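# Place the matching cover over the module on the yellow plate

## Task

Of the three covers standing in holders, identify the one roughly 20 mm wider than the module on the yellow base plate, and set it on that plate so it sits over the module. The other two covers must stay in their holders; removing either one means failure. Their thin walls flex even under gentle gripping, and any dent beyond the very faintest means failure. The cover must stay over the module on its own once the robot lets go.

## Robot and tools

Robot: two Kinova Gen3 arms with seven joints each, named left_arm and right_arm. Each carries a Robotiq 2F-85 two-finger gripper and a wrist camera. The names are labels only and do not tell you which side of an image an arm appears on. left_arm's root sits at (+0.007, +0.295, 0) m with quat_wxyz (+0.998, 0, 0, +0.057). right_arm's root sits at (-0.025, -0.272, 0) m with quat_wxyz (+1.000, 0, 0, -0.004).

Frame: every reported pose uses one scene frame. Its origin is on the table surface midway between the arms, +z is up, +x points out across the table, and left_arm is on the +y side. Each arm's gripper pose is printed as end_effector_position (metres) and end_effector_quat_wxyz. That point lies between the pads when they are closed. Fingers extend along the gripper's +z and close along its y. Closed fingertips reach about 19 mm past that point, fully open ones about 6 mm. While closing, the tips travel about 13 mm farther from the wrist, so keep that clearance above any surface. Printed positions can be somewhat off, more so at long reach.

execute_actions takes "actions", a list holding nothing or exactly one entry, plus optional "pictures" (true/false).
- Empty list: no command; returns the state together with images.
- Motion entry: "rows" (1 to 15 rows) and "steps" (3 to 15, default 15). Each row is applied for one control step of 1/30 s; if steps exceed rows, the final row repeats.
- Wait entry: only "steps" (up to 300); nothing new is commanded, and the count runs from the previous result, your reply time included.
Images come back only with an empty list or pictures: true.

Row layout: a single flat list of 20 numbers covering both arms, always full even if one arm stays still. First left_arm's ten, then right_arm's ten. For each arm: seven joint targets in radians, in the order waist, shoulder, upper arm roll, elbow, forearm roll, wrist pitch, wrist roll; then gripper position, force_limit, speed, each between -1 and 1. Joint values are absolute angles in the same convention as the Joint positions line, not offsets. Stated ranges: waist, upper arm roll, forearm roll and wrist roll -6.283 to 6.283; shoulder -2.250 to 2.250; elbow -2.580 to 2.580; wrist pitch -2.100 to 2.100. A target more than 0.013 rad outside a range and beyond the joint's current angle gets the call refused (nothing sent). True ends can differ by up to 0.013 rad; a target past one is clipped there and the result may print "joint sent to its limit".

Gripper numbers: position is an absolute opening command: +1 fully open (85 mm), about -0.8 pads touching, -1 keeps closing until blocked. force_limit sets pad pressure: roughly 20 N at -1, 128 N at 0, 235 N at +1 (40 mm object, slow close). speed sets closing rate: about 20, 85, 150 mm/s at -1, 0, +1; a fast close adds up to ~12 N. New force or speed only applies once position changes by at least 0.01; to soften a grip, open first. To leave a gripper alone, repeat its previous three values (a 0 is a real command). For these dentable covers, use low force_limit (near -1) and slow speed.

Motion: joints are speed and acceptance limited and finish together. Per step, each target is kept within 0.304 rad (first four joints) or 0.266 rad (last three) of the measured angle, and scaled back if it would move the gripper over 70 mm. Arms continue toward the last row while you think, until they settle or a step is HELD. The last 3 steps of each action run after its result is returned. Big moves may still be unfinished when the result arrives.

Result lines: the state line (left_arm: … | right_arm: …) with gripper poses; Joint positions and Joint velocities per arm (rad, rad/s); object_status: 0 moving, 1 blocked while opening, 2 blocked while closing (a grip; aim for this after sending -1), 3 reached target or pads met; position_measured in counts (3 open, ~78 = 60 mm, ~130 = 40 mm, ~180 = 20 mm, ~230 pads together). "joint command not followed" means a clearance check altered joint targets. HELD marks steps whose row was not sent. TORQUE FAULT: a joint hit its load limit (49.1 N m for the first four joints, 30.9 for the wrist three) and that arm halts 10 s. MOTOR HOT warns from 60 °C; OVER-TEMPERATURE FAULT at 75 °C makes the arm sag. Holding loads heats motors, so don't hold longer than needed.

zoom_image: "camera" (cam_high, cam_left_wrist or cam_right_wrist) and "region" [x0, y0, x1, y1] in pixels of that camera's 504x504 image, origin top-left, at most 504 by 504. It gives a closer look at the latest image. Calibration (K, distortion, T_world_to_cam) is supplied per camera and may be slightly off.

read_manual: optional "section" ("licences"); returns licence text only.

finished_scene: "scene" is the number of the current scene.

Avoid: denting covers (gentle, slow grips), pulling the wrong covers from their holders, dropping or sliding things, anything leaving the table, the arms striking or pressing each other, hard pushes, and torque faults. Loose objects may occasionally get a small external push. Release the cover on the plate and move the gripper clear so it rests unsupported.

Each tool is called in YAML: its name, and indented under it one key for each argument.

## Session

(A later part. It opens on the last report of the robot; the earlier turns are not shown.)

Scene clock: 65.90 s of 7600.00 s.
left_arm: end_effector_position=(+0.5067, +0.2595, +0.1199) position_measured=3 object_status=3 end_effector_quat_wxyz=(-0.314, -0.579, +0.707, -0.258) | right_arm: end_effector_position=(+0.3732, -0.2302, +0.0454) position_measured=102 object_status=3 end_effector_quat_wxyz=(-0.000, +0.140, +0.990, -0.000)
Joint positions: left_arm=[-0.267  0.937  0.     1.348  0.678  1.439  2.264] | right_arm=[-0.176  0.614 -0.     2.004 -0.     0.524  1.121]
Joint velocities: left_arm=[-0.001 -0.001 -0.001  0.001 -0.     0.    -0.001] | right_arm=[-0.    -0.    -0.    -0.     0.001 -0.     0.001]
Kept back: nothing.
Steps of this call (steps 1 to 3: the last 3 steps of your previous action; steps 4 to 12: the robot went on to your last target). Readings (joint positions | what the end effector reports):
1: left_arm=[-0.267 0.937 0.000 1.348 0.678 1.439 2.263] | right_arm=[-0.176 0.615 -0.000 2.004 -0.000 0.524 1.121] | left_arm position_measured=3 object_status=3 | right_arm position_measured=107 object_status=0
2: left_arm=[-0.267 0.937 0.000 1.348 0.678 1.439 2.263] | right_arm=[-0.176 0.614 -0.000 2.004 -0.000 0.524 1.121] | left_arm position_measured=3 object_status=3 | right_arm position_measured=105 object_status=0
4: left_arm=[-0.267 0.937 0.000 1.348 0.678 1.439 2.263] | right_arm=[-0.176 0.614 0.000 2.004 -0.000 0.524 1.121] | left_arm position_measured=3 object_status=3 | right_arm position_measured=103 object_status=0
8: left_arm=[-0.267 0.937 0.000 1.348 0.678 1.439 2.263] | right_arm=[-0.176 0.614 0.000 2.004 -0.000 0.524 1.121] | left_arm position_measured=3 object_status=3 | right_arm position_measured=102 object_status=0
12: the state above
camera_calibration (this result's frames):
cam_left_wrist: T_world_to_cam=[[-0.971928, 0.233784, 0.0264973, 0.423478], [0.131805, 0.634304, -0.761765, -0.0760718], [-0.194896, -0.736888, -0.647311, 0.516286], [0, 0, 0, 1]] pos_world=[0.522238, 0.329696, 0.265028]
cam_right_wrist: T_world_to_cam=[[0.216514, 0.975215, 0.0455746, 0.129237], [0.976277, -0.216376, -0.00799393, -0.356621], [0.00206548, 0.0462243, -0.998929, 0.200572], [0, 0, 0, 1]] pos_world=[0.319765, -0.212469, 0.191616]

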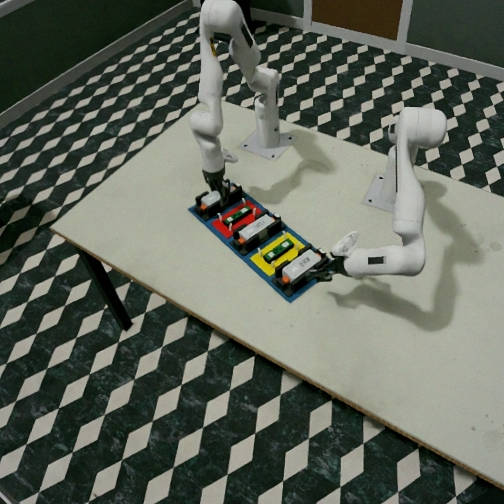

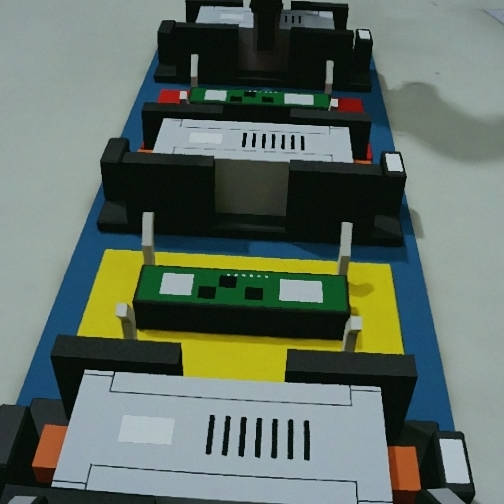

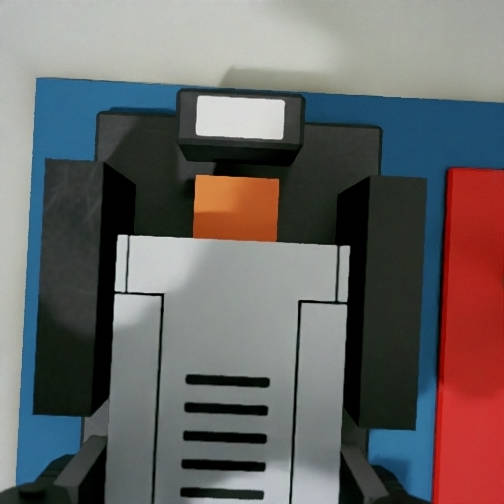

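execute_actions:
  actions:
    - {"rows": [[-0.2669,0.9368,0,1.3477,0.6779,1.4388,2.2635,1,-1,0,-0.18471,0.61555,0,1.99868,0,0.52737,1.11222,0.2143,-0.93,-1]], "steps": 15}
  pictures: true

Scene clock: 66.93 s of 7600.00 s.
left_arm: end_effector_position=(+0.5067, +0.2595, +0.1199) position_measured=3 object_status=3 end_effector_quat_wxyz=(-0.314, -0.579, +0.707, -0.258) | right_arm: end_effector_position=(+0.3735, -0.2291, +0.0453) position_measured=102 object_status=3 end_effector_quat_wxyz=(-0.001, +0.142, +0.990, -0.002)
Joint positions: left_arm=[-0.267  0.937  0.     1.348  0.678  1.439  2.264] | right_arm=[-0.182  0.615  0.003  2.     0.002  0.529  1.112]
Joint velocities: left_arm=[ 0.     0.001 -0.     0.001 -0.    -0.001  0.002] | right_arm=[-0.    -0.001  0.     0.     0.001  0.001  0.   ]
Steps of this call (steps 1 to 15: the robot went on to your last target; steps 16 to 19: nothing new was sent; steps 20 to 31: the first 12 steps of this action). Readings (joint positions | what the end effector reports):
20: left_arm=[-0.267 0.937 0.000 1.348 0.678 1.439 2.264] | right_arm=[-0.177 0.614 0.000 2.003 0.000 0.525 1.121] | left_arm position_measured=3 object_status=3 | right_arm position_measured=102 object_status=3
21: left_arm=[-0.267 0.937 0.000 1.348 0.678 1.439 2.264] | right_arm=[-0.180 0.614 0.001 2.002 0.000 0.526 1.118] | left_arm position_measured=3 object_status=3 | right_arm position_measured=102 object_status=3
23: left_arm=[-0.267 0.937 0.000 1.348 0.678 1.439 2.263] | right_arm=[-0.181 0.615 0.002 2.001 0.001 0.528 1.115] | left_arm position_measured=3 object_status=3 | right_arm position_measured=102 object_status=3
27: left_arm=[-0.267 0.937 0.000 1.348 0.678 1.439 2.264] | right_arm=[-0.182 0.615 0.003 2.000 0.002 0.529 1.113] | left_arm position_measured=3 object_status=3 | right_arm position_measured=102 object_status=3
31: the state above
camera_calibration (this result's frames):
cam_left_wrist: T_world_to_cam=[[-0.971928, 0.233784, 0.0264973, 0.423478], [0.131805, 0.634304, -0.761765, -0.0760719], [-0.194896, -0.736888, -0.647311, 0.516286], [0, 0, 0, 1]] pos_world=[0.522238, 0.329696, 0.265028]
cam_right_wrist: T_world_to_cam=[[0.219731, 0.974638, 0.0424066, 0.126849], [0.975561, -0.219531, -0.00936042, -0.357066], [0.000186544, 0.043427, -0.999057, 0.200486], [0, 0, 0, 1]] pos_world=[0.32043, -0.210725, 0.191576]

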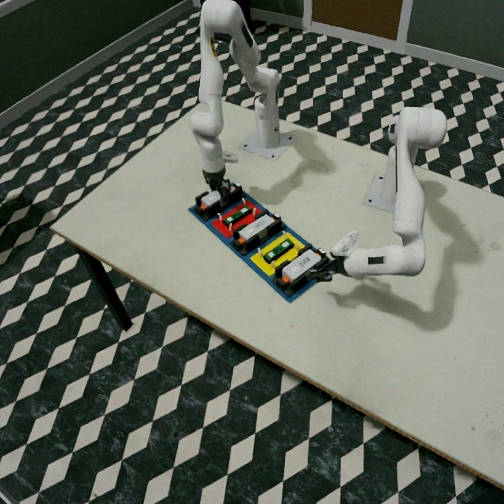

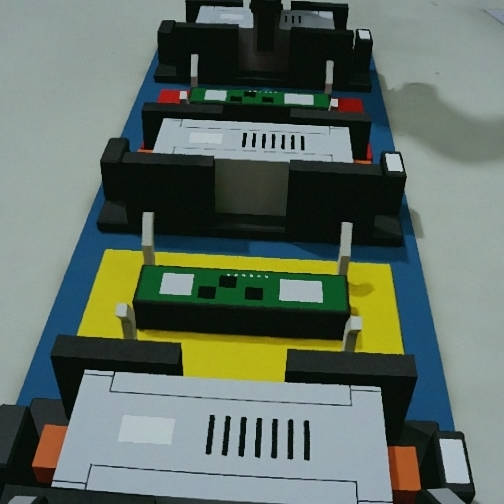

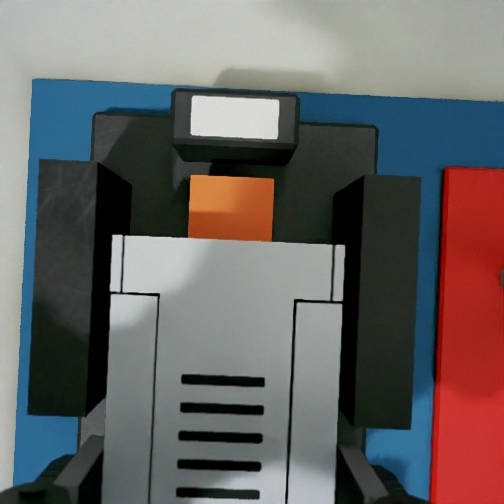

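zoom_image:
  camera: "cam_right_wrist"
  region: [85, 225, 185, 325]

zoom_image:
  camera: "cam_right_wrist"
  region: [275, 230, 375, 330]

Region (85, 225, 185, 325) of cam_right_wrist's 504x504 image, scaled by 5.040.

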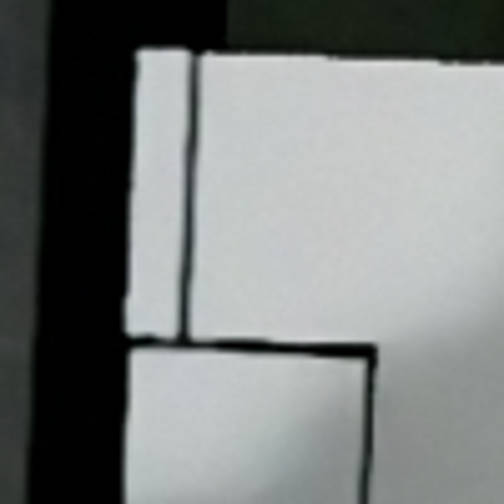

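Region (275, 230, 375, 330) of cam_right_wrist's 504x504 image, scaled by 5.040.

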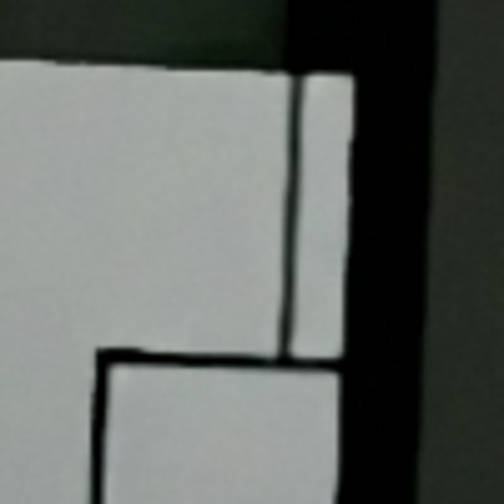

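zoom_image:
  camera: "cam_right_wrist"
  region: [160, 120, 310, 250]

Region (160, 120, 310, 250) of cam_right_wrist's 504x504 image, scaled by 3.360; it fills the top 437 rows of this view, and the rest is white.

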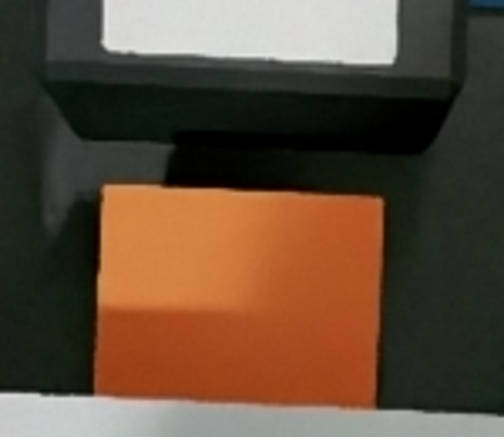

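execute_actions:
  actions:
    - {"rows": [[-0.2669,0.9368,0,1.3477,0.6779,1.4388,2.2635,1,-1,0,-0.17569,0.61559,0,2.00426,0,0.52174,1.12124,0.2143,-0.93,-1],[-0.2669,0.9368,0,1.3477,0.6779,1.4388,2.2635,1,-1,0,-0.17569,0.61559,0,2.00426,0,0.52174,1.12124,0.2143,-0.93,-1],[-0.2669,0.9368,0,1.3477,0.6779,1.4388,2.2635,1,-1,0,-0.17569,0.61559,0,2.00426,0,0.52174,1.12124,0.2143,-0.93,-1],[-0.2669,0.9368,0,1.3477,0.6779,1.4388,2.2635,1,-1,0,-0.17569,0.61559,0,2.00426,0,0.52174,1.12124,0.2143,-0.93,-1],[-0.2669,0.9368,0,1.3477,0.6779,1.4388,2.2635,1,-1,0,-0.17569,0.61559,0,2.00426,0,0.52174,1.12124,0.2143,-0.93,-1],[-0.2669,0.9368,0,1.3477,0.6779,1.4388,2.2635,1,-1,0,-0.17569,0.61559,0,2.00426,0,0.52174,1.12124,0.2143,-0.93,-1],[-0.2669,0.9368,0,1.3477,0.6779,1.4388,2.2635,1,-1,0,-0.17569,0.61559,0,2.00426,0,0.52174,1.12124,0.2143,-0.93,-1],[-0.2669,0.9368,0,1.3477,0.6779,1.4388,2.2635,1,-1,0,-0.17569,0.61559,0,2.00426,0,0.52174,1.12124,0.2143,-0.93,-1],[-0.2669,0.9368,0,1.3477,0.6779,1.4388,2.2635,1,-1,0,-0.17569,0.61559,0,2.00426,0,0.52174,1.12124,0.2143,-0.93,-1],[-0.2669,0.9368,0,1.3477,0.6779,1.4388,2.2635,1,-1,0,-0.17569,0.61559,0,2.00426,0,0.52174,1.12124,0.2143,-0.93,-1],[-0.2669,0.9368,0,1.3477,0.6779,1.4388,2.2635,1,-1,0,-0.17569,0.61559,0,2.00426,0,0.52174,1.12124,0.1032,-0.93,-1]], "steps": 15}

execute_actions:
  actions:
    - {"steps": 15}

Scene clock: 73.00 s of 7600.00 s.
left_arm: end_effector_position=(+0.5067, +0.2595, +0.1199) position_measured=3 object_status=3 end_effector_quat_wxyz=(-0.314, -0.579, +0.707, -0.258) | right_arm: end_effector_position=(+0.3732, -0.2302, +0.0445) position_measured=102 object_status=0 end_effector_quat_wxyz=(+0.000, +0.140, +0.990, -0.000)
Joint positions: left_arm=[-0.267  0.937  0.     1.348  0.678  1.439  2.263] | right_arm=[-0.176  0.616  0.     2.004  0.     0.522  1.121]
Joint velocities: left_arm=[ 0.002  0.001  0.001 -0.     0.    -0.     0.001] | right_arm=[ 0.002 -0.     0.    -0.001  0.    -0.001  0.001]
Steps of this call (steps 1 to 3: the last 3 steps of your previous action; steps 4 to 15: the robot went on to your last target; steps 16 to 90: nothing new was sent; then 2.67 s passed at rest; steps 91 to 102: the first 12 steps of this action). Readings (joint positions | what the end effector reports):
91: left_arm=[-0.267 0.937 0.000 1.348 0.678 1.439 2.264] | right_arm=[-0.181 0.615 0.002 2.000 0.002 0.528 1.113] | left_arm position_measured=3 object_status=3 | right_arm position_measured=102 object_status=3
92: left_arm=[-0.267 0.937 0.000 1.348 0.678 1.439 2.264] | right_arm=[-0.179 0.615 0.002 2.002 0.001 0.526 1.115] | left_arm position_measured=3 object_status=3 | right_arm position_measured=102 object_status=3
94: left_arm=[-0.267 0.937 0.000 1.348 0.678 1.439 2.264] | right_arm=[-0.177 0.615 0.001 2.003 0.000 0.523 1.119] | left_arm position_measured=3 object_status=3 | right_arm position_measured=102 object_status=3
98: left_arm=[-0.267 0.937 0.000 1.348 0.678 1.439 2.264] | right_arm=[-0.176 0.616 0.000 2.004 -0.000 0.522 1.121] | left_arm position_measured=3 object_status=3 | right_arm position_measured=102 object_status=3
102: the state above

Scene clock: 73.50 s of 7600.00 s.
left_arm: end_effector_position=(+0.5067, +0.2595, +0.1199) position_measured=3 object_status=3 end_effector_quat_wxyz=(-0.314, -0.579, +0.707, -0.258) | right_arm: end_effector_position=(+0.3733, -0.2303, +0.0450) position_measured=112 object_status=2 end_effector_quat_wxyz=(+0.000, +0.141, +0.990, +0.000)
Joint positions: left_arm=[-0.267  0.937  0.     1.348  0.678  1.439  2.264] | right_arm=[-0.176  0.614  0.     2.004 -0.     0.522  1.121]
Joint velocities: left_arm=[ 0.     0.001  0.     0.001  0.    -0.001  0.001] | right_arm=[-0.     0.     0.001  0.001  0.     0.     0.   ]
Kept back: nothing.
Steps of this call (steps 1 to 3: the last 3 steps of your previous action; steps 4 to 15: the robot went on to your last target). Readings (joint positions | what the end effector reports):
1: left_arm=[-0.267 0.937 0.000 1.348 0.678 1.439 2.263] | right_arm=[-0.176 0.616 0.000 2.004 0.000 0.522 1.121] | left_arm position_measured=3 object_status=3 | right_arm position_measured=103 object_status=0
2: left_arm=[-0.267 0.937 0.000 1.348 0.678 1.439 2.263] | right_arm=[-0.176 0.616 0.000 2.004 0.000 0.522 1.121] | left_arm position_measured=3 object_status=3 | right_arm position_measured=105 object_status=0
4: left_arm=[-0.267 0.937 0.000 1.348 0.678 1.439 2.263] | right_arm=[-0.176 0.615 0.000 2.004 -0.000 0.522 1.121] | left_arm position_measured=3 object_status=3 | right_arm position_measured=108 object_status=0
8: left_arm=[-0.267 0.937 0.000 1.348 0.678 1.439 2.263] | right_arm=[-0.176 0.614 0.000 2.004 -0.000 0.522 1.121] | left_arm position_measured=3 object_status=3 | right_arm position_measured=112 object_status=0
15: the state above
All arms were judged still, so your last target was given up. Only a new action makes them travel on or press farther. Fingers that are still opening or closing keep moving.

execute_actions:
  actions:
    - {"rows": [[-0.2669,0.9368,0,1.3477,0.6779,1.4388,2.2635,1,-1,0,-0.17569,0.61265,0,2.00347,0,0.52400,1.12124,0.1032,-0.93,-1],[-0.2669,0.9368,0,1.3477,0.6779,1.4388,2.2635,1,-1,0,-0.17569,0.61165,0,2.00308,0,0.52430,1.12124,0.1032,-0.93,-1],[-0.2669,0.9368,0,1.3477,0.6779,1.4388,2.2635,1,-1,0,-0.17569,0.61065,0,2.00268,0,0.52450,1.12124,0.1032,-0.93,-1],[-0.2669,0.9368,0,1.3477,0.6779,1.4388,2.2635,1,-1,0,-0.17569,0.60965,0,2.00229,0,0.52465,1.12124,0.1032,-0.93,-1],[-0.2669,0.9368,0,1.3477,0.6779,1.4388,2.2635,1,-1,0,-0.17569,0.60865,0,2.00189,0,0.52480,1.12124,0.1032,-0.93,-1],[-0.2669,0.9368,0,1.3477,0.6779,1.4388,2.2635,1,-1,0,-0.17569,0.60765,0,2.00150,0,0.52495,1.12124,0.1032,-0.93,-1],[-0.2669,0.9368,0,1.3477,0.6779,1.4388,2.2635,1,-1,0,-0.17569,0.60665,0,2.00111,0,0.52510,1.12124,0.1032,-0.93,-1],[-0.2669,0.9368,0,1.3477,0.6779,1.4388,2.2635,1,-1,0,-0.17569,0.60565,0,2.00071,0,0.52520,1.12124,0.1032,-0.93,-1],[-0.2669,0.9368,0,1.3477,0.6779,1.4388,2.2635,1,-1,0,-0.17569,0.60465,0,2.00032,0,0.52530,1.12124,0.1032,-0.93,-1],[-0.2669,0.9368,0,1.3477,0.6779,1.4388,2.2635,1,-1,0,-0.17569,0.60365,0,1.99992,0,0.52540,1.12124,0.1032,-0.93,-1],[-0.2669,0.9368,0,1.3477,0.6779,1.4388,2.2635,1,-1,0,-0.17569,0.60265,0,1.99953,0,0.52547,1.12124,0.1032,-0.93,-1],[-0.2669,0.9368,0,1.3477,0.6779,1.4388,2.2635,1,-1,0,-0.17569,0.60165,0,1.99914,0,0.52547,1.12124,0.1032,-0.93,-1]], "steps": 15}

Scene clock: 74.40 s of 7600.00 s.
left_arm: end_effector_position=(+0.5067, +0.2595, +0.1199) position_measured=3 object_status=3 end_effector_quat_wxyz=(-0.314, -0.579, +0.707, -0.258) | right_arm: end_effector_position=(+0.3734, -0.2302, +0.0457) position_measured=113 object_status=2 end_effector_quat_wxyz=(+0.000, +0.141, +0.990, +0.000)
Joint positions: left_arm=[-0.267  0.937  0.     1.348  0.678  1.439  2.264] | right_arm=[-0.176  0.613 -0.     2.004 -0.     0.524  1.121]
Joint velocities: left_arm=[ 0.     0.001 -0.001  0.001 -0.     0.     0.001] | right_arm=[ 0.002 -0.013  0.001 -0.006 -0.003  0.006 -0.003]
Steps of this call (steps 1 to 15: nothing new was sent; steps 16 to 27: the first 12 steps of this action). Readings (joint positions | what the end effector reports):
16: left_arm=[-0.267 0.937 0.000 1.348 0.678 1.439 2.264] | right_arm=[-0.176 0.614 0.000 2.004 -0.000 0.523 1.121] | left_arm position_measured=3 object_status=3 | right_arm position_measured=112 object_status=2
17: left_arm=[-0.267 0.937 0.000 1.348 0.678 1.439 2.264] | right_arm=[-0.176 0.614 0.000 2.004 -0.000 0.523 1.121] | left_arm position_measured=3 object_status=3 | right_arm position_measured=112 object_status=2
19: left_arm=[-0.267 0.937 0.000 1.348 0.678 1.439 2.264] | right_arm=[-0.176 0.614 -0.000 2.004 -0.000 0.523 1.121] | left_arm position_measured=3 object_status=3 | right_arm position_measured=112 object_status=2
23: left_arm=[-0.267 0.937 0.000 1.348 0.678 1.439 2.264] | right_arm=[-0.176 0.613 -0.000 2.004 -0.000 0.524 1.121] | left_arm position_measured=3 object_status=3 | right_arm position_measured=113 object_status=2
27: the state above

execute_actions:
  actions:
    - {"rows": [[-0.2669,0.9368,0,1.3477,0.6779,1.4388,2.2635,1,-1,0,-0.17569,0.60165,0,1.99914,0,0.52547,1.12124,0.1032,-0.93,-1]], "steps": 9}
  pictures: true

Scene clock: 74.70 s of 7600.00 s.
left_arm: end_effector_position=(+0.5067, +0.2595, +0.1199) position_measured=3 object_status=3 end_effector_quat_wxyz=(-0.314, -0.579, +0.707, -0.258) | right_arm: end_effector_position=(+0.3734, -0.2302, +0.0459) position_measured=113 object_status=2 end_effector_quat_wxyz=(+0.000, +0.141, +0.990, +0.000)
Joint positions: left_arm=[-0.267  0.937  0.     1.348  0.678  1.439  2.263] | right_arm=[-0.176  0.612 -0.     2.003 -0.     0.525  1.121]
Joint velocities: left_arm=[-0.     0.     0.001 -0.001  0.    -0.001 -0.   ] | right_arm=[ 0.     0.001  0.001 -0.003 -0.    -0.     0.   ]
Steps of this call (steps 1 to 3: the last 3 steps of your previous action; steps 4 to 9: the first 6 steps of this action). Readings (joint positions | what the end effector reports):
4: left_arm=[-0.267 0.937 0.000 1.348 0.678 1.439 2.263] | right_arm=[-0.176 0.612 -0.000 2.003 -0.000 0.525 1.121] | left_arm position_measured=3 object_status=3 | right_arm position_measured=113 object_status=2
5: left_arm=[-0.267 0.937 0.000 1.348 0.678 1.439 2.263] | right_arm=[-0.176 0.612 -0.000 2.003 -0.000 0.525 1.121] | left_arm position_measured=3 object_status=3 | right_arm position_measured=113 object_status=2
7: left_arm=[-0.267 0.937 0.000 1.348 0.678 1.439 2.263] | right_arm=[-0.176 0.612 -0.000 2.003 -0.000 0.525 1.121] | left_arm position_measured=3 object_status=3 | right_arm position_measured=113 object_status=2
9: the state above
camera_calibration (this result's frames):
cam_left_wrist: T_world_to_cam=[[-0.971928, 0.233784, 0.0264972, 0.423478], [0.131805, 0.634304, -0.761765, -0.0760719], [-0.194896, -0.736888, -0.647311, 0.516286], [0, 0, 0, 1]] pos_world=[0.522238, 0.329696, 0.265028]
cam_right_wrist: T_world_to_cam=[[0.21704, 0.975079, 0.0459933, 0.12888], [0.976159, -0.216934, -0.00732566, -0.356955], [0.00283443, 0.0464867, -0.998915, 0.20083], [0, 0, 0, 1]] pos_world=[0.319904, -0.21244, 0.19207]

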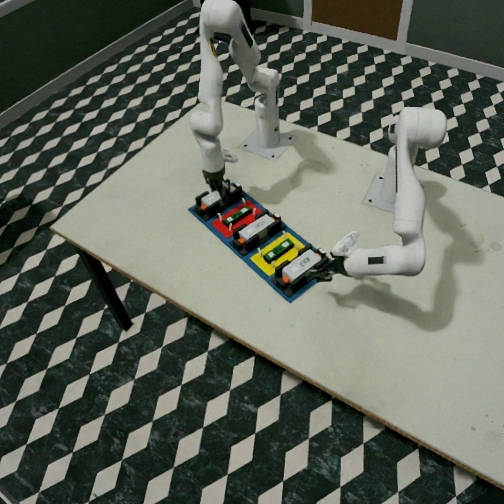

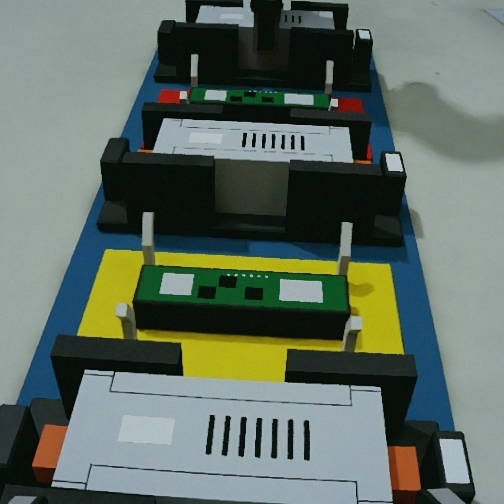

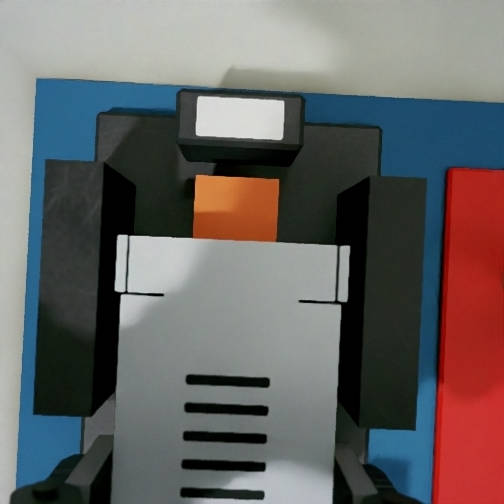

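execute_actions:
  actions:
    - {"rows": [[-0.2669,0.9368,0,1.3477,0.6779,1.4388,2.2635,1,-1,0,-0.17569,0.60115,0,1.99900,0,0.52580,1.12124,0.1032,-0.93,-1],[-0.2669,0.9368,0,1.3477,0.6779,1.4388,2.2635,1,-1,0,-0.17569,0.60065,0,1.99880,0,0.52600,1.12124,0.1032,-0.93,-1],[-0.2669,0.9368,0,1.3477,0.6779,1.4388,2.2635,1,-1,0,-0.17569,0.60015,0,1.99860,0,0.52620,1.12124,0.1032,-0.93,-1],[-0.2669,0.9368,0,1.3477,0.6779,1.4388,2.2635,1,-1,0,-0.17569,0.59965,0,1.99840,0,0.52630,1.12124,0.1032,-0.93,-1],[-0.2669,0.9368,0,1.3477,0.6779,1.4388,2.2635,1,-1,0,-0.17569,0.59915,0,1.99821,0,0.52640,1.12124,0.1032,-0.93,-1],[-0.2669,0.9368,0,1.3477,0.6779,1.4388,2.2635,1,-1,0,-0.17569,0.59865,0,1.99801,0,0.52650,1.12124,0.1032,-0.93,-1],[-0.2669,0.9368,0,1.3477,0.6779,1.4388,2.2635,1,-1,0,-0.17569,0.59815,0,1.99781,0,0.52660,1.12124,0.1032,-0.93,-1],[-0.2669,0.9368,0,1.3477,0.6779,1.4388,2.2635,1,-1,0,-0.17569,0.59815,0,1.99781,0,0.52660,1.12124,0.1032,-0.93,-1]], "steps": 15}
  pictures: true

Scene clock: 75.43 s of 7600.00 s.
left_arm: end_effector_position=(+0.5067, +0.2595, +0.1199) position_measured=3 object_status=3 end_effector_quat_wxyz=(-0.314, -0.579, +0.707, -0.258) | right_arm: end_effector_position=(+0.3736, -0.2302, +0.0470) position_measured=113 object_status=2 end_effector_quat_wxyz=(+0.001, +0.141, +0.990, +0.000)
Joint positions: left_arm=[-0.267  0.937  0.     1.348  0.678  1.439  2.264] | right_arm=[-0.175  0.61  -0.     2.003 -0.     0.527  1.121]
Joint velocities: left_arm=[-0.001 -0.     0.001 -0.     0.     0.    -0.001] | right_arm=[ 0.001  0.     0.002 -0.001 -0.002  0.     0.001]
Steps of this call (steps 1 to 3: the last 3 steps of your previous action; steps 4 to 10: the robot went on to your last target; steps 11 to 22: the first 12 steps of this action). Readings (joint positions | what the end effector reports):
11: left_arm=[-0.267 0.937 0.000 1.348 0.678 1.439 2.264] | right_arm=[-0.176 0.612 -0.000 2.003 -0.000 0.525 1.121] | left_arm position_measured=3 object_status=3 | right_arm position_measured=113 object_status=2
12: left_arm=[-0.267 0.937 0.000 1.348 0.678 1.439 2.264] | right_arm=[-0.176 0.612 -0.000 2.003 -0.000 0.525 1.121] | left_arm position_measured=3 object_status=3 | right_arm position_measured=113 object_status=2
14: left_arm=[-0.267 0.937 0.000 1.348 0.678 1.439 2.264] | right_arm=[-0.176 0.612 -0.000 2.003 -0.000 0.526 1.121] | left_arm position_measured=3 object_status=3 | right_arm position_measured=113 object_status=2
18: left_arm=[-0.267 0.937 0.000 1.348 0.678 1.439 2.263] | right_arm=[-0.175 0.610 -0.000 2.003 -0.000 0.527 1.121] | left_arm position_measured=3 object_status=3 | right_arm position_measured=113 object_status=2
22: the state above
camera_calibration (this result's frames):
cam_left_wrist: T_world_to_cam=[[-0.971928, 0.233784, 0.0264973, 0.423478], [0.131805, 0.634304, -0.761765, -0.0760719], [-0.194896, -0.736888, -0.647311, 0.516286], [0, 0, 0, 1]] pos_world=[0.522238, 0.329696, 0.265028]
cam_right_wrist: T_world_to_cam=[[0.21718, 0.97503, 0.0463616, 0.128722], [0.976124, -0.217119, -0.00641153, -0.357187], [0.00381453, 0.0466471, -0.998904, 0.201614], [0, 0, 0, 1]] pos_world=[0.319933, -0.212465, 0.193135]

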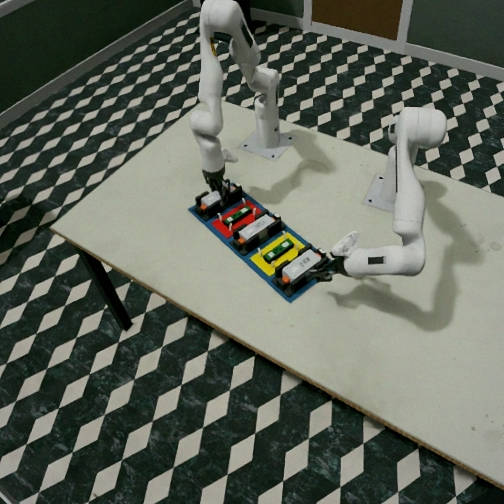

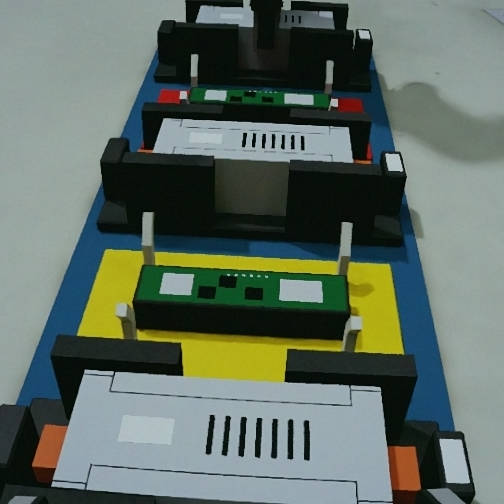

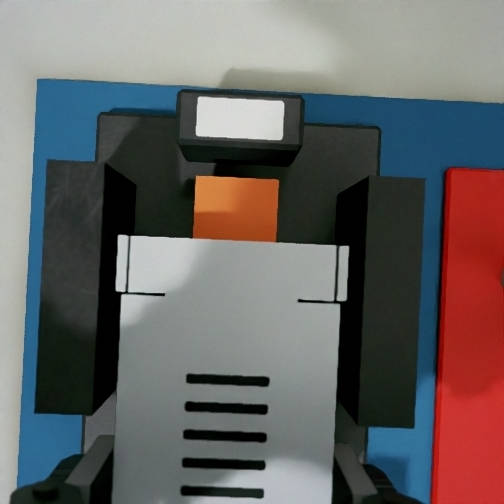

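zoom_image:
  camera: "cam_right_wrist"
  region: [90, 80, 250, 250]

zoom_image:
  camera: "cam_right_wrist"
  region: [230, 80, 390, 250]

Region (90, 80, 250, 250) of cam_right_wrist's 504x504 image, scaled by 2.965; it fills the left 474 columns of this view, and the rest is white.

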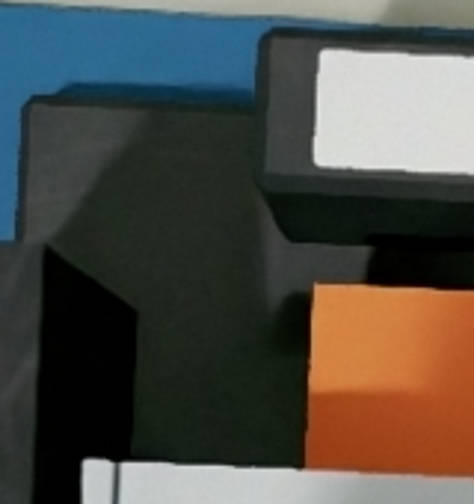

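Region (230, 80, 390, 250) of cam_right_wrist's 504x504 image, scaled by 2.965; it fills the left 474 columns of this view, and the rest is white.

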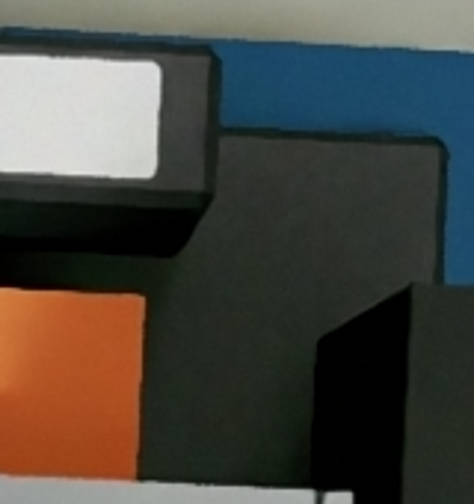

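execute_actions:
  actions:
    - {"rows": [[-0.2669,0.9368,0,1.3477,0.6779,1.4388,2.2635,1,-1,0,-0.17569,0.61107,0,2.00304,0,0.52748,1.12124,0.1032,-0.93,-1],[-0.2669,0.9368,0,1.3477,0.6779,1.4388,2.2635,1,-1,0,-0.17569,0.61107,0,2.00304,0,0.52748,1.12124,0.1032,-0.93,-1],[-0.2669,0.9368,0,1.3477,0.6779,1.4388,2.2635,1,-1,0,-0.17569,0.61107,0,2.00304,0,0.52748,1.12124,0.1032,-0.93,-1],[-0.2669,0.9368,0,1.3477,0.6779,1.4388,2.2635,1,-1,0,-0.17569,0.61107,0,2.00304,0,0.52748,1.12124,0.23,-0.93,-0.5],[-0.2669,0.9368,0,1.3477,0.6779,1.4388,2.2635,1,-1,0,-0.17569,0.61107,0,2.00304,0,0.52748,1.12124,0.23,-0.93,-0.5],[-0.2669,0.9368,0,1.3477,0.6779,1.4388,2.2635,1,-1,0,-0.17569,0.61107,0,2.00304,0,0.52748,1.12124,0.23,-0.93,-0.5],[-0.2669,0.9368,0,1.3477,0.6779,1.4388,2.2635,1,-1,0,-0.17569,0.61107,0,2.00304,0,0.52748,1.12124,0.23,-0.93,-0.5],[-0.2669,0.9368,0,1.3477,0.6779,1.4388,2.2635,1,-1,0,-0.17569,0.61107,0,2.00304,0,0.52748,1.12124,0.23,-0.93,-0.5],[-0.2669,0.9368,0,1.3477,0.6779,1.4388,2.2635,1,-1,0,-0.17569,0.61107,0,2.00304,0,0.52748,1.12124,0.23,-0.93,-0.5],[-0.2669,0.9368,0,1.3477,0.6779,1.4388,2.2635,1,-1,0,-0.17569,0.61107,0,2.00304,0,0.52748,1.12124,0.23,-0.93,-0.5],[-0.2669,0.9368,0,1.3477,0.6779,1.4388,2.2635,1,-1,0,-0.17569,0.55919,0,1.98655,0,0.59586,1.12124,0.23,-0.93,-0.5],[-0.2669,0.9368,0,1.3477,0.6779,1.4388,2.2635,1,-1,0,-0.17569,0.55919,0,1.98655,0,0.59586,1.12124,0.23,-0.93,-0.5],[-0.2669,0.9368,0,1.3477,0.6779,1.4388,2.2635,1,-1,0,-0.17569,0.55919,0,1.98655,0,0.59586,1.12124,0.23,-0.93,-0.5],[-0.2669,0.9368,0,1.3477,0.6779,1.4388,2.2635,1,-1,0,-0.17569,0.51723,0,1.96901,0,0.65535,1.12124,0.23,-0.93,-0.5]], "steps": 15}

execute_actions:
  actions:
    - {"steps": 9}

Scene clock: 83.23 s of 7600.00 s.
left_arm: end_effector_position=(+0.5067, +0.2595, +0.1199) position_measured=3 object_status=3 end_effector_quat_wxyz=(-0.314, -0.579, +0.707, -0.258) | right_arm: end_effector_position=(+0.3733, -0.2302, +0.0495) position_measured=100 object_status=0 end_effector_quat_wxyz=(+0.000, +0.140, +0.990, +0.000)
Joint positions: left_arm=[-0.267  0.937  0.     1.348  0.678  1.439  2.264] | right_arm=[-0.176  0.604 -0.     2.002  0.     0.535  1.121]
Joint velocities: left_arm=[-0.001 -0.    -0.001 -0.    -0.    -0.002 -0.   ] | right_arm=[ 0.    -0.268 -0.001 -0.058  0.     0.297  0.002]
Steps of this call (steps 1 to 3: the last 3 steps of your previous action; steps 4 to 15: the robot went on to your last target; steps 16 to 90: nothing new was sent; then 4.40 s passed at rest; steps 91 to 102: the first 12 steps of this action). Readings (joint positions | what the end effector reports):
91: left_arm=[-0.267 0.937 0.000 1.348 0.678 1.439 2.264] | right_arm=[-0.175 0.611 -0.000 2.003 -0.000 0.527 1.121] | left_arm position_measured=3 object_status=3 | right_arm position_measured=113 object_status=2
92: left_arm=[-0.267 0.937 0.000 1.348 0.678 1.439 2.264] | right_arm=[-0.176 0.612 0.000 2.003 -0.000 0.527 1.121] | left_arm position_measured=3 object_status=3 | right_arm position_measured=113 object_status=2
94: left_arm=[-0.267 0.937 0.000 1.348 0.678 1.439 2.263] | right_arm=[-0.176 0.612 0.000 2.003 -0.000 0.528 1.121] | left_arm position_measured=3 object_status=3 | right_arm position_measured=113 object_status=0
98: left_arm=[-0.267 0.937 0.000 1.348 0.678 1.439 2.264] | right_arm=[-0.176 0.612 -0.000 2.003 -0.000 0.527 1.121] | left_arm position_measured=3 object_status=3 | right_arm position_measured=103 object_status=0
102: the state above

Scene clock: 83.53 s of 7600.00 s.
left_arm: end_effector_position=(+0.5067, +0.2595, +0.1199) position_measured=3 object_status=3 end_effector_quat_wxyz=(-0.314, -0.579, +0.707, -0.258) | right_arm: end_effector_position=(+0.3728, -0.2303, +0.0876) position_measured=100 object_status=3 end_effector_quat_wxyz=(-0.001, +0.140, +0.990, -0.000)
Joint positions: left_arm=[-0.267  0.937  0.     1.348  0.678  1.439  2.264] | right_arm=[-0.176  0.523  0.     1.97  -0.     0.652  1.121]
Joint velocities: left_arm=[-0.     0.    -0.001 -0.    -0.    -0.002 -0.   ] | right_arm=[ 0.    -0.044 -0.001 -0.014  0.     0.06   0.   ]
Kept back: nothing.
Steps of this call (steps 1 to 3: the last 3 steps of your previous action; steps 4 to 9: the robot went on to your last target). Readings (joint positions | what the end effector reports):
1: left_arm=[-0.267 0.937 0.000 1.348 0.678 1.439 2.264] | right_arm=[-0.176 0.593 -0.000 1.999 0.000 0.548 1.121] | left_arm position_measured=3 object_status=3 | right_arm position_measured=100 object_status=0
2: left_arm=[-0.267 0.937 0.000 1.348 0.678 1.439 2.264] | right_arm=[-0.176 0.579 -0.000 1.994 -0.000 0.565 1.121] | left_arm position_measured=3 object_status=3 | right_arm position_measured=100 object_status=0
4: left_arm=[-0.267 0.937 0.000 1.348 0.678 1.439 2.263] | right_arm=[-0.176 0.552 -0.000 1.984 -0.000 0.603 1.121] | left_arm position_measured=3 object_status=3 | right_arm position_measured=100 object_status=0
8: left_arm=[-0.267 0.937 0.000 1.348 0.678 1.439 2.264] | right_arm=[-0.176 0.524 0.000 1.971 -0.000 0.649 1.121] | left_arm position_measured=3 object_status=3 | right_arm position_measured=100 object_status=3
9: the state above

Now move over the near tab at z=0.085 while narrowing the fingers.

execute_actions:
  actions:
    - {"rows": [[-0.2669,0.9368,0,1.3477,0.6779,1.4388,2.2635,1,-1,0,-0.270763,0.427424,0,2.185360,0,0.528809,1.026167,-0.3452,-0.93,0]], "steps": 15}

execute_actions:
  actions:
    - {"steps": 15}
  pictures: true

Scene clock: 84.03 s of 7600.00 s.
left_arm: end_effector_position=(+0.5067, +0.2595, +0.1199) position_measured=3 object_status=3 end_effector_quat_wxyz=(-0.314, -0.579, +0.707, -0.258) | right_arm: end_effector_position=(+0.3048, -0.2111, +0.0843) position_measured=168 object_status=0 end_effector_quat_wxyz=(-0.002, +0.142, +0.990, -0.000)
Joint positions: left_arm=[-0.267  0.937  0.     1.348  0.678  1.439  2.264] | right_arm=[-0.265  0.433 -0.001  2.178 -0.     0.534  1.029]
Joint velocities: left_arm=[ 0.001  0.     0.     0.001  0.    -0.     0.001] | right_arm=[-0.066 -0.061  0.002  0.201  0.001 -0.112 -0.089]
Steps of this call (steps 1 to 3: the robot went on to your last target; steps 4 to 15: the first 12 steps of this action). Readings (joint positions | what the end effector reports):
4: left_arm=[-0.267 0.937 0.000 1.348 0.678 1.439 2.263] | right_arm=[-0.176 0.518 0.000 1.970 0.000 0.654 1.121] | left_arm position_measured=3 object_status=3 | right_arm position_measured=100 object_status=0
5: left_arm=[-0.267 0.937 0.000 1.348 0.678 1.439 2.263] | right_arm=[-0.180 0.515 0.001 1.975 0.000 0.650 1.119] | left_arm position_measured=3 object_status=3 | right_arm position_measured=101 object_status=0
7: left_arm=[-0.267 0.937 0.000 1.348 0.678 1.439 2.264] | right_arm=[-0.193 0.501 0.001 2.002 0.000 0.633 1.107] | left_arm position_measured=3 object_status=3 | right_arm position_measured=112 object_status=0
11: left_arm=[-0.267 0.937 0.000 1.348 0.678 1.439 2.264] | right_arm=[-0.240 0.456 -0.000 2.111 -0.000 0.571 1.059] | left_arm position_measured=3 object_status=3 | right_arm position_measured=140 object_status=0
15: the state above

Scene clock: 84.53 s of 7600.00 s.
left_arm: end_effector_position=(+0.5067, +0.2595, +0.1199) position_measured=3 object_status=3 end_effector_quat_wxyz=(-0.314, -0.579, +0.707, -0.258) | right_arm: end_effector_position=(+0.3030, -0.2100, +0.0850) position_measured=173 object_status=3 end_effector_quat_wxyz=(-0.000, +0.140, +0.990, -0.000)
Joint positions: left_arm=[-0.267  0.937  0.     1.348  0.678  1.439  2.264] | right_arm=[-0.271  0.428 -0.     2.185 -0.     0.529  1.026]
Joint velocities: left_arm=[ 0.     0.001  0.     0.002  0.    -0.001 -0.   ] | right_arm=[-0.    -0.001  0.001 -0.    -0.    -0.     0.   ]
Kept back: nothing.
Steps of this call (steps 1 to 3: the last 3 steps of your previous action; steps 4 to 15: the robot went on to your last target). Readings (joint positions | what the end effector reports):
1: left_arm=[-0.267 0.937 0.000 1.348 0.678 1.439 2.264] | right_arm=[-0.266 0.432 -0.001 2.183 -0.000 0.531 1.027] | left_arm position_measured=3 object_status=3 | right_arm position_measured=170 object_status=0
2: left_arm=[-0.267 0.937 0.000 1.348 0.678 1.439 2.263] | right_arm=[-0.267 0.431 -0.000 2.184 -0.000 0.530 1.027] | left_arm position_measured=3 object_status=3 | right_arm position_measured=172 object_status=0
4: left_arm=[-0.267 0.937 0.000 1.348 0.678 1.439 2.264] | right_arm=[-0.269 0.430 -0.000 2.185 -0.000 0.529 1.026] | left_arm position_measured=3 object_status=3 | right_arm position_measured=173 object_status=0
8: left_arm=[-0.267 0.937 0.000 1.348 0.678 1.439 2.264] | right_arm=[-0.270 0.428 -0.000 2.185 -0.000 0.529 1.026] | left_arm position_measured=3 object_status=3 | right_arm position_measured=173 object_status=0
15: the state above
All arms were judged still, so your last target was given up. Only a new action makes them travel on or press farther. Fingers that are still opening or closing keep moving.
camera_calibration (this result's frames):
cam_left_wrist: T_world_to_cam=[[-0.971928, 0.233784, 0.0264973, 0.423478], [0.131805, 0.634304, -0.761765, -0.076072], [-0.194896, -0.736888, -0.647311, 0.516286], [0, 0, 0, 1]] pos_world=[0.522238, 0.329696, 0.265028]
cam_right_wrist: T_world_to_cam=[[0.21659, 0.9752, 0.0455455, 0.122837], [0.976261, -0.216449, -0.00805245, -0.283432], [0.00200555, 0.0462083, -0.99893, 0.239333], [0, 0, 0, 1]] pos_world=[0.249618, -0.192199, 0.2312]

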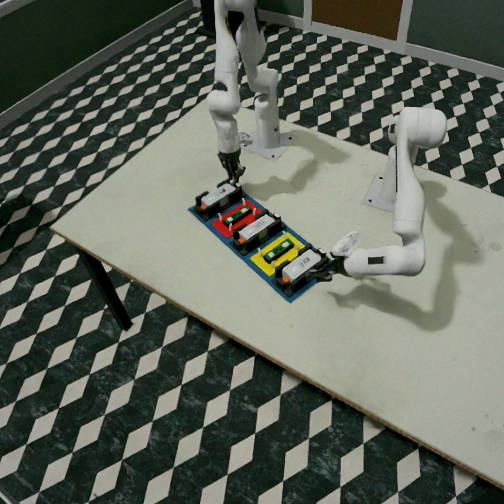

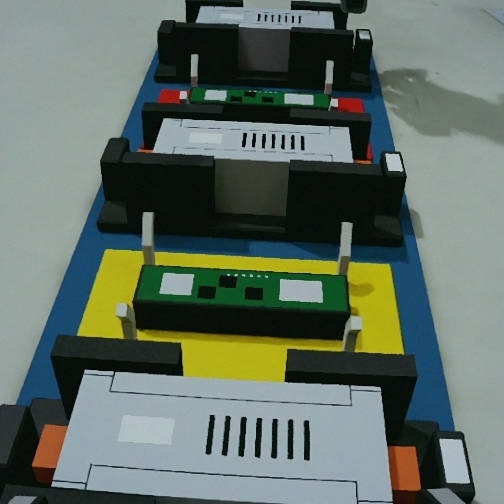

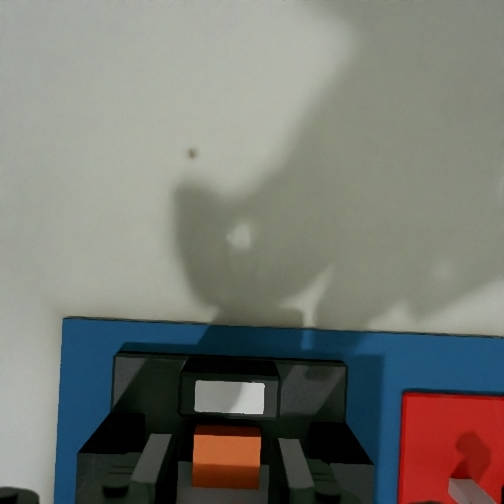

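zoom_image:
  camera: "cam_right_wrist"
  region: [60, 340, 390, 504]

Region (60, 340, 390, 504) of cam_right_wrist's 504x504 image, scaled by 1.527; it fills the top 250 rows of this view, and the rest is white.

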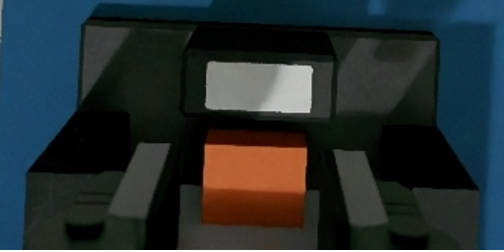

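zoom_image:
  camera: "cam_right_wrist"
  region: [130, 390, 330, 504]

Region (130, 390, 330, 504) of cam_right_wrist's 504x504 image, scaled by 2.520; it fills the top 287 rows of this view, and the rest is white.

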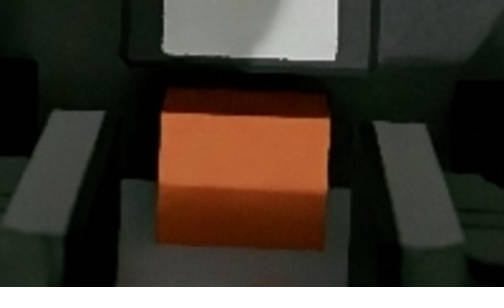

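execute_actions:
  actions:
    - {"rows": [[-0.2669,0.9368,0,1.3477,0.6779,1.4388,2.2635,1,-1,0,-0.272818,0.448536,0,2.191900,0,0.501157,1.019112,-0.3452,-0.93,0]], "steps": 15}

execute_actions:
  actions:
    - {"steps": 6}
  pictures: true

Scene clock: 86.43 s of 7600.00 s.
left_arm: end_effector_position=(+0.5067, +0.2595, +0.1199) position_measured=3 object_status=3 end_effector_quat_wxyz=(-0.314, -0.579, +0.707, -0.258) | right_arm: end_effector_position=(+0.3035, -0.2091, +0.0771) position_measured=173 object_status=3 end_effector_quat_wxyz=(+0.000, +0.143, +0.990, +0.000)
Joint positions: left_arm=[-0.267  0.937  0.     1.348  0.678  1.439  2.264] | right_arm=[-0.273  0.448 -0.     2.192 -0.     0.501  1.019]
Joint velocities: left_arm=[ 0.001  0.     0.     0.     0.    -0.     0.   ] | right_arm=[-0.001  0.006 -0.001  0.    -0.001 -0.003  0.   ]
Steps of this call (steps 1 to 45: nothing new was sent; steps 46 to 57: the first 12 steps of this action). Readings (joint positions | what the end effector reports):
46: left_arm=[-0.267 0.937 0.000 1.348 0.678 1.439 2.264] | right_arm=[-0.271 0.429 0.000 2.186 0.000 0.528 1.026] | left_arm position_measured=3 object_status=3 | right_arm position_measured=173 object_status=3
47: left_arm=[-0.267 0.937 0.000 1.348 0.678 1.439 2.264] | right_arm=[-0.271 0.435 0.000 2.187 0.000 0.522 1.024] | left_arm position_measured=3 object_status=3 | right_arm position_measured=173 object_status=3
49: left_arm=[-0.267 0.937 0.000 1.348 0.678 1.439 2.263] | right_arm=[-0.272 0.443 -0.000 2.190 -0.000 0.510 1.021] | left_arm position_measured=3 object_status=3 | right_arm position_measured=173 object_status=3
53: left_arm=[-0.267 0.937 0.000 1.348 0.678 1.439 2.264] | right_arm=[-0.273 0.447 -0.000 2.192 -0.000 0.502 1.019] | left_arm position_measured=3 object_status=3 | right_arm position_measured=173 object_status=3
57: the state above

Scene clock: 86.63 s of 7600.00 s.
left_arm: end_effector_position=(+0.5067, +0.2595, +0.1199) position_measured=3 object_status=3 end_effector_quat_wxyz=(-0.314, -0.579, +0.707, -0.258) | right_arm: end_effector_position=(+0.3034, -0.2091, +0.0770) position_measured=173 object_status=3 end_effector_quat_wxyz=(+0.000, +0.143, +0.990, +0.000)
Joint positions: left_arm=[-0.267  0.937  0.     1.348  0.678  1.439  2.264] | right_arm=[-0.273  0.448 -0.     2.192 -0.     0.501  1.019]
Joint velocities: left_arm=[-0.002 -0.001  0.001 -0.001  0.    -0.001 -0.   ] | right_arm=[ 0.     0.001  0.002  0.001 -0.    -0.     0.001]
Kept back: nothing.
Steps of this call (steps 1 to 3: the last 3 steps of your previous action; steps 4 to 6: the robot went on to your last target). Readings (joint positions | what the end effector reports):
1: left_arm=[-0.267 0.937 0.000 1.348 0.678 1.439 2.264] | right_arm=[-0.273 0.448 -0.000 2.192 -0.000 0.501 1.019] | left_arm position_measured=3 object_status=3 | right_arm position_measured=173 object_status=3
2: left_arm=[-0.267 0.937 0.000 1.348 0.678 1.439 2.264] | right_arm=[-0.273 0.448 -0.000 2.192 -0.000 0.501 1.019] | left_arm position_measured=3 object_status=3 | right_arm position_measured=173 object_status=3
4: left_arm=[-0.267 0.937 0.000 1.348 0.678 1.439 2.263] | right_arm=[-0.273 0.448 -0.000 2.192 -0.000 0.501 1.019] | left_arm position_measured=3 object_status=3 | right_arm position_measured=173 object_status=3
6: the state above
camera_calibration (this result's frames):
cam_left_wrist: T_world_to_cam=[[-0.971928, 0.233783, 0.0264974, 0.423478], [0.131805, 0.634304, -0.761765, -0.0760719], [-0.194896, -0.736888, -0.647311, 0.516286], [0, 0, 0, 1]] pos_world=[0.522238, 0.329696, 0.265028]
cam_right_wrist: T_world_to_cam=[[0.221385, 0.974119, 0.0456113, 0.12063], [0.975184, -0.221256, -0.00792378, -0.284352], [0.00237307, 0.0462336, -0.998928, 0.2312], [0, 0, 0, 1]] pos_world=[0.250041, -0.191112, 0.223197]

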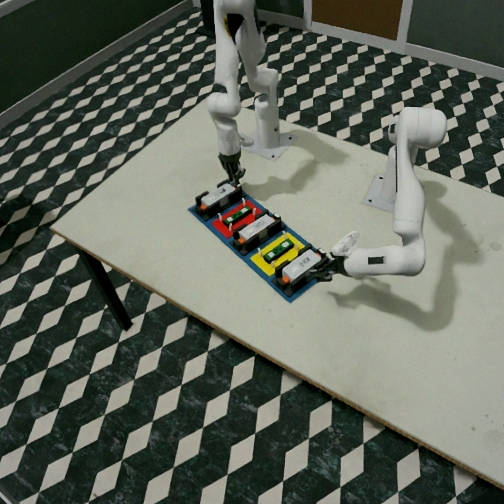

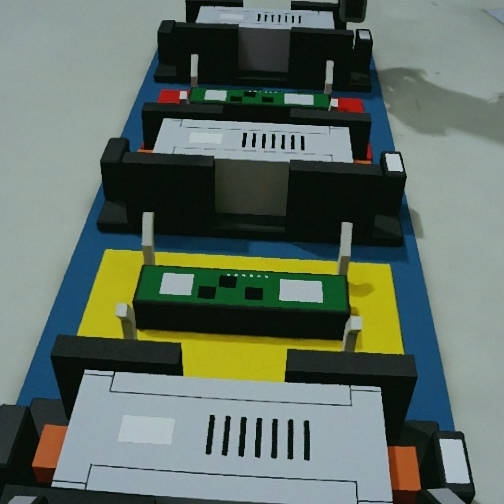

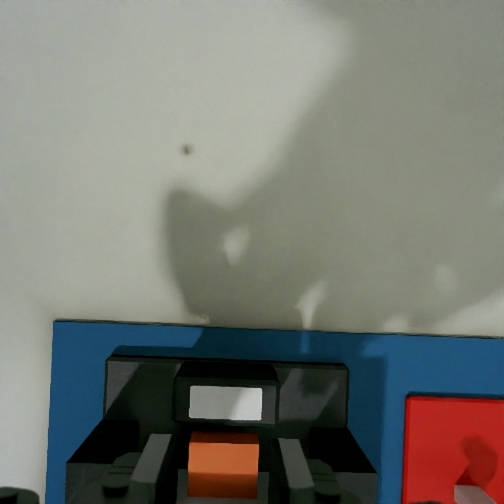

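zoom_image:
  camera: "cam_right_wrist"
  region: [60, 370, 390, 504]

zoom_image:
  camera: "cam_right_wrist"
  region: [130, 400, 330, 504]

Region (60, 370, 390, 504) of cam_right_wrist's 504x504 image, scaled by 1.527; it fills the top 205 rows of this view, and the rest is white.

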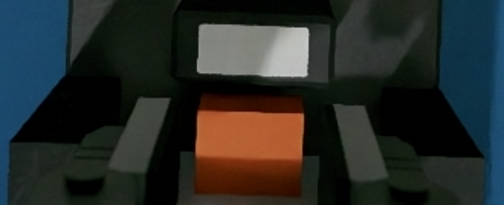

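Region (130, 400, 330, 504) of cam_right_wrist's 504x504 image, scaled by 2.520; it fills the top 262 rows of this view, and the rest is white.

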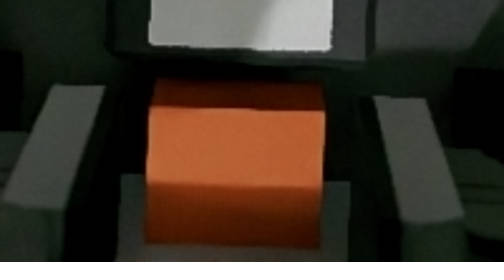

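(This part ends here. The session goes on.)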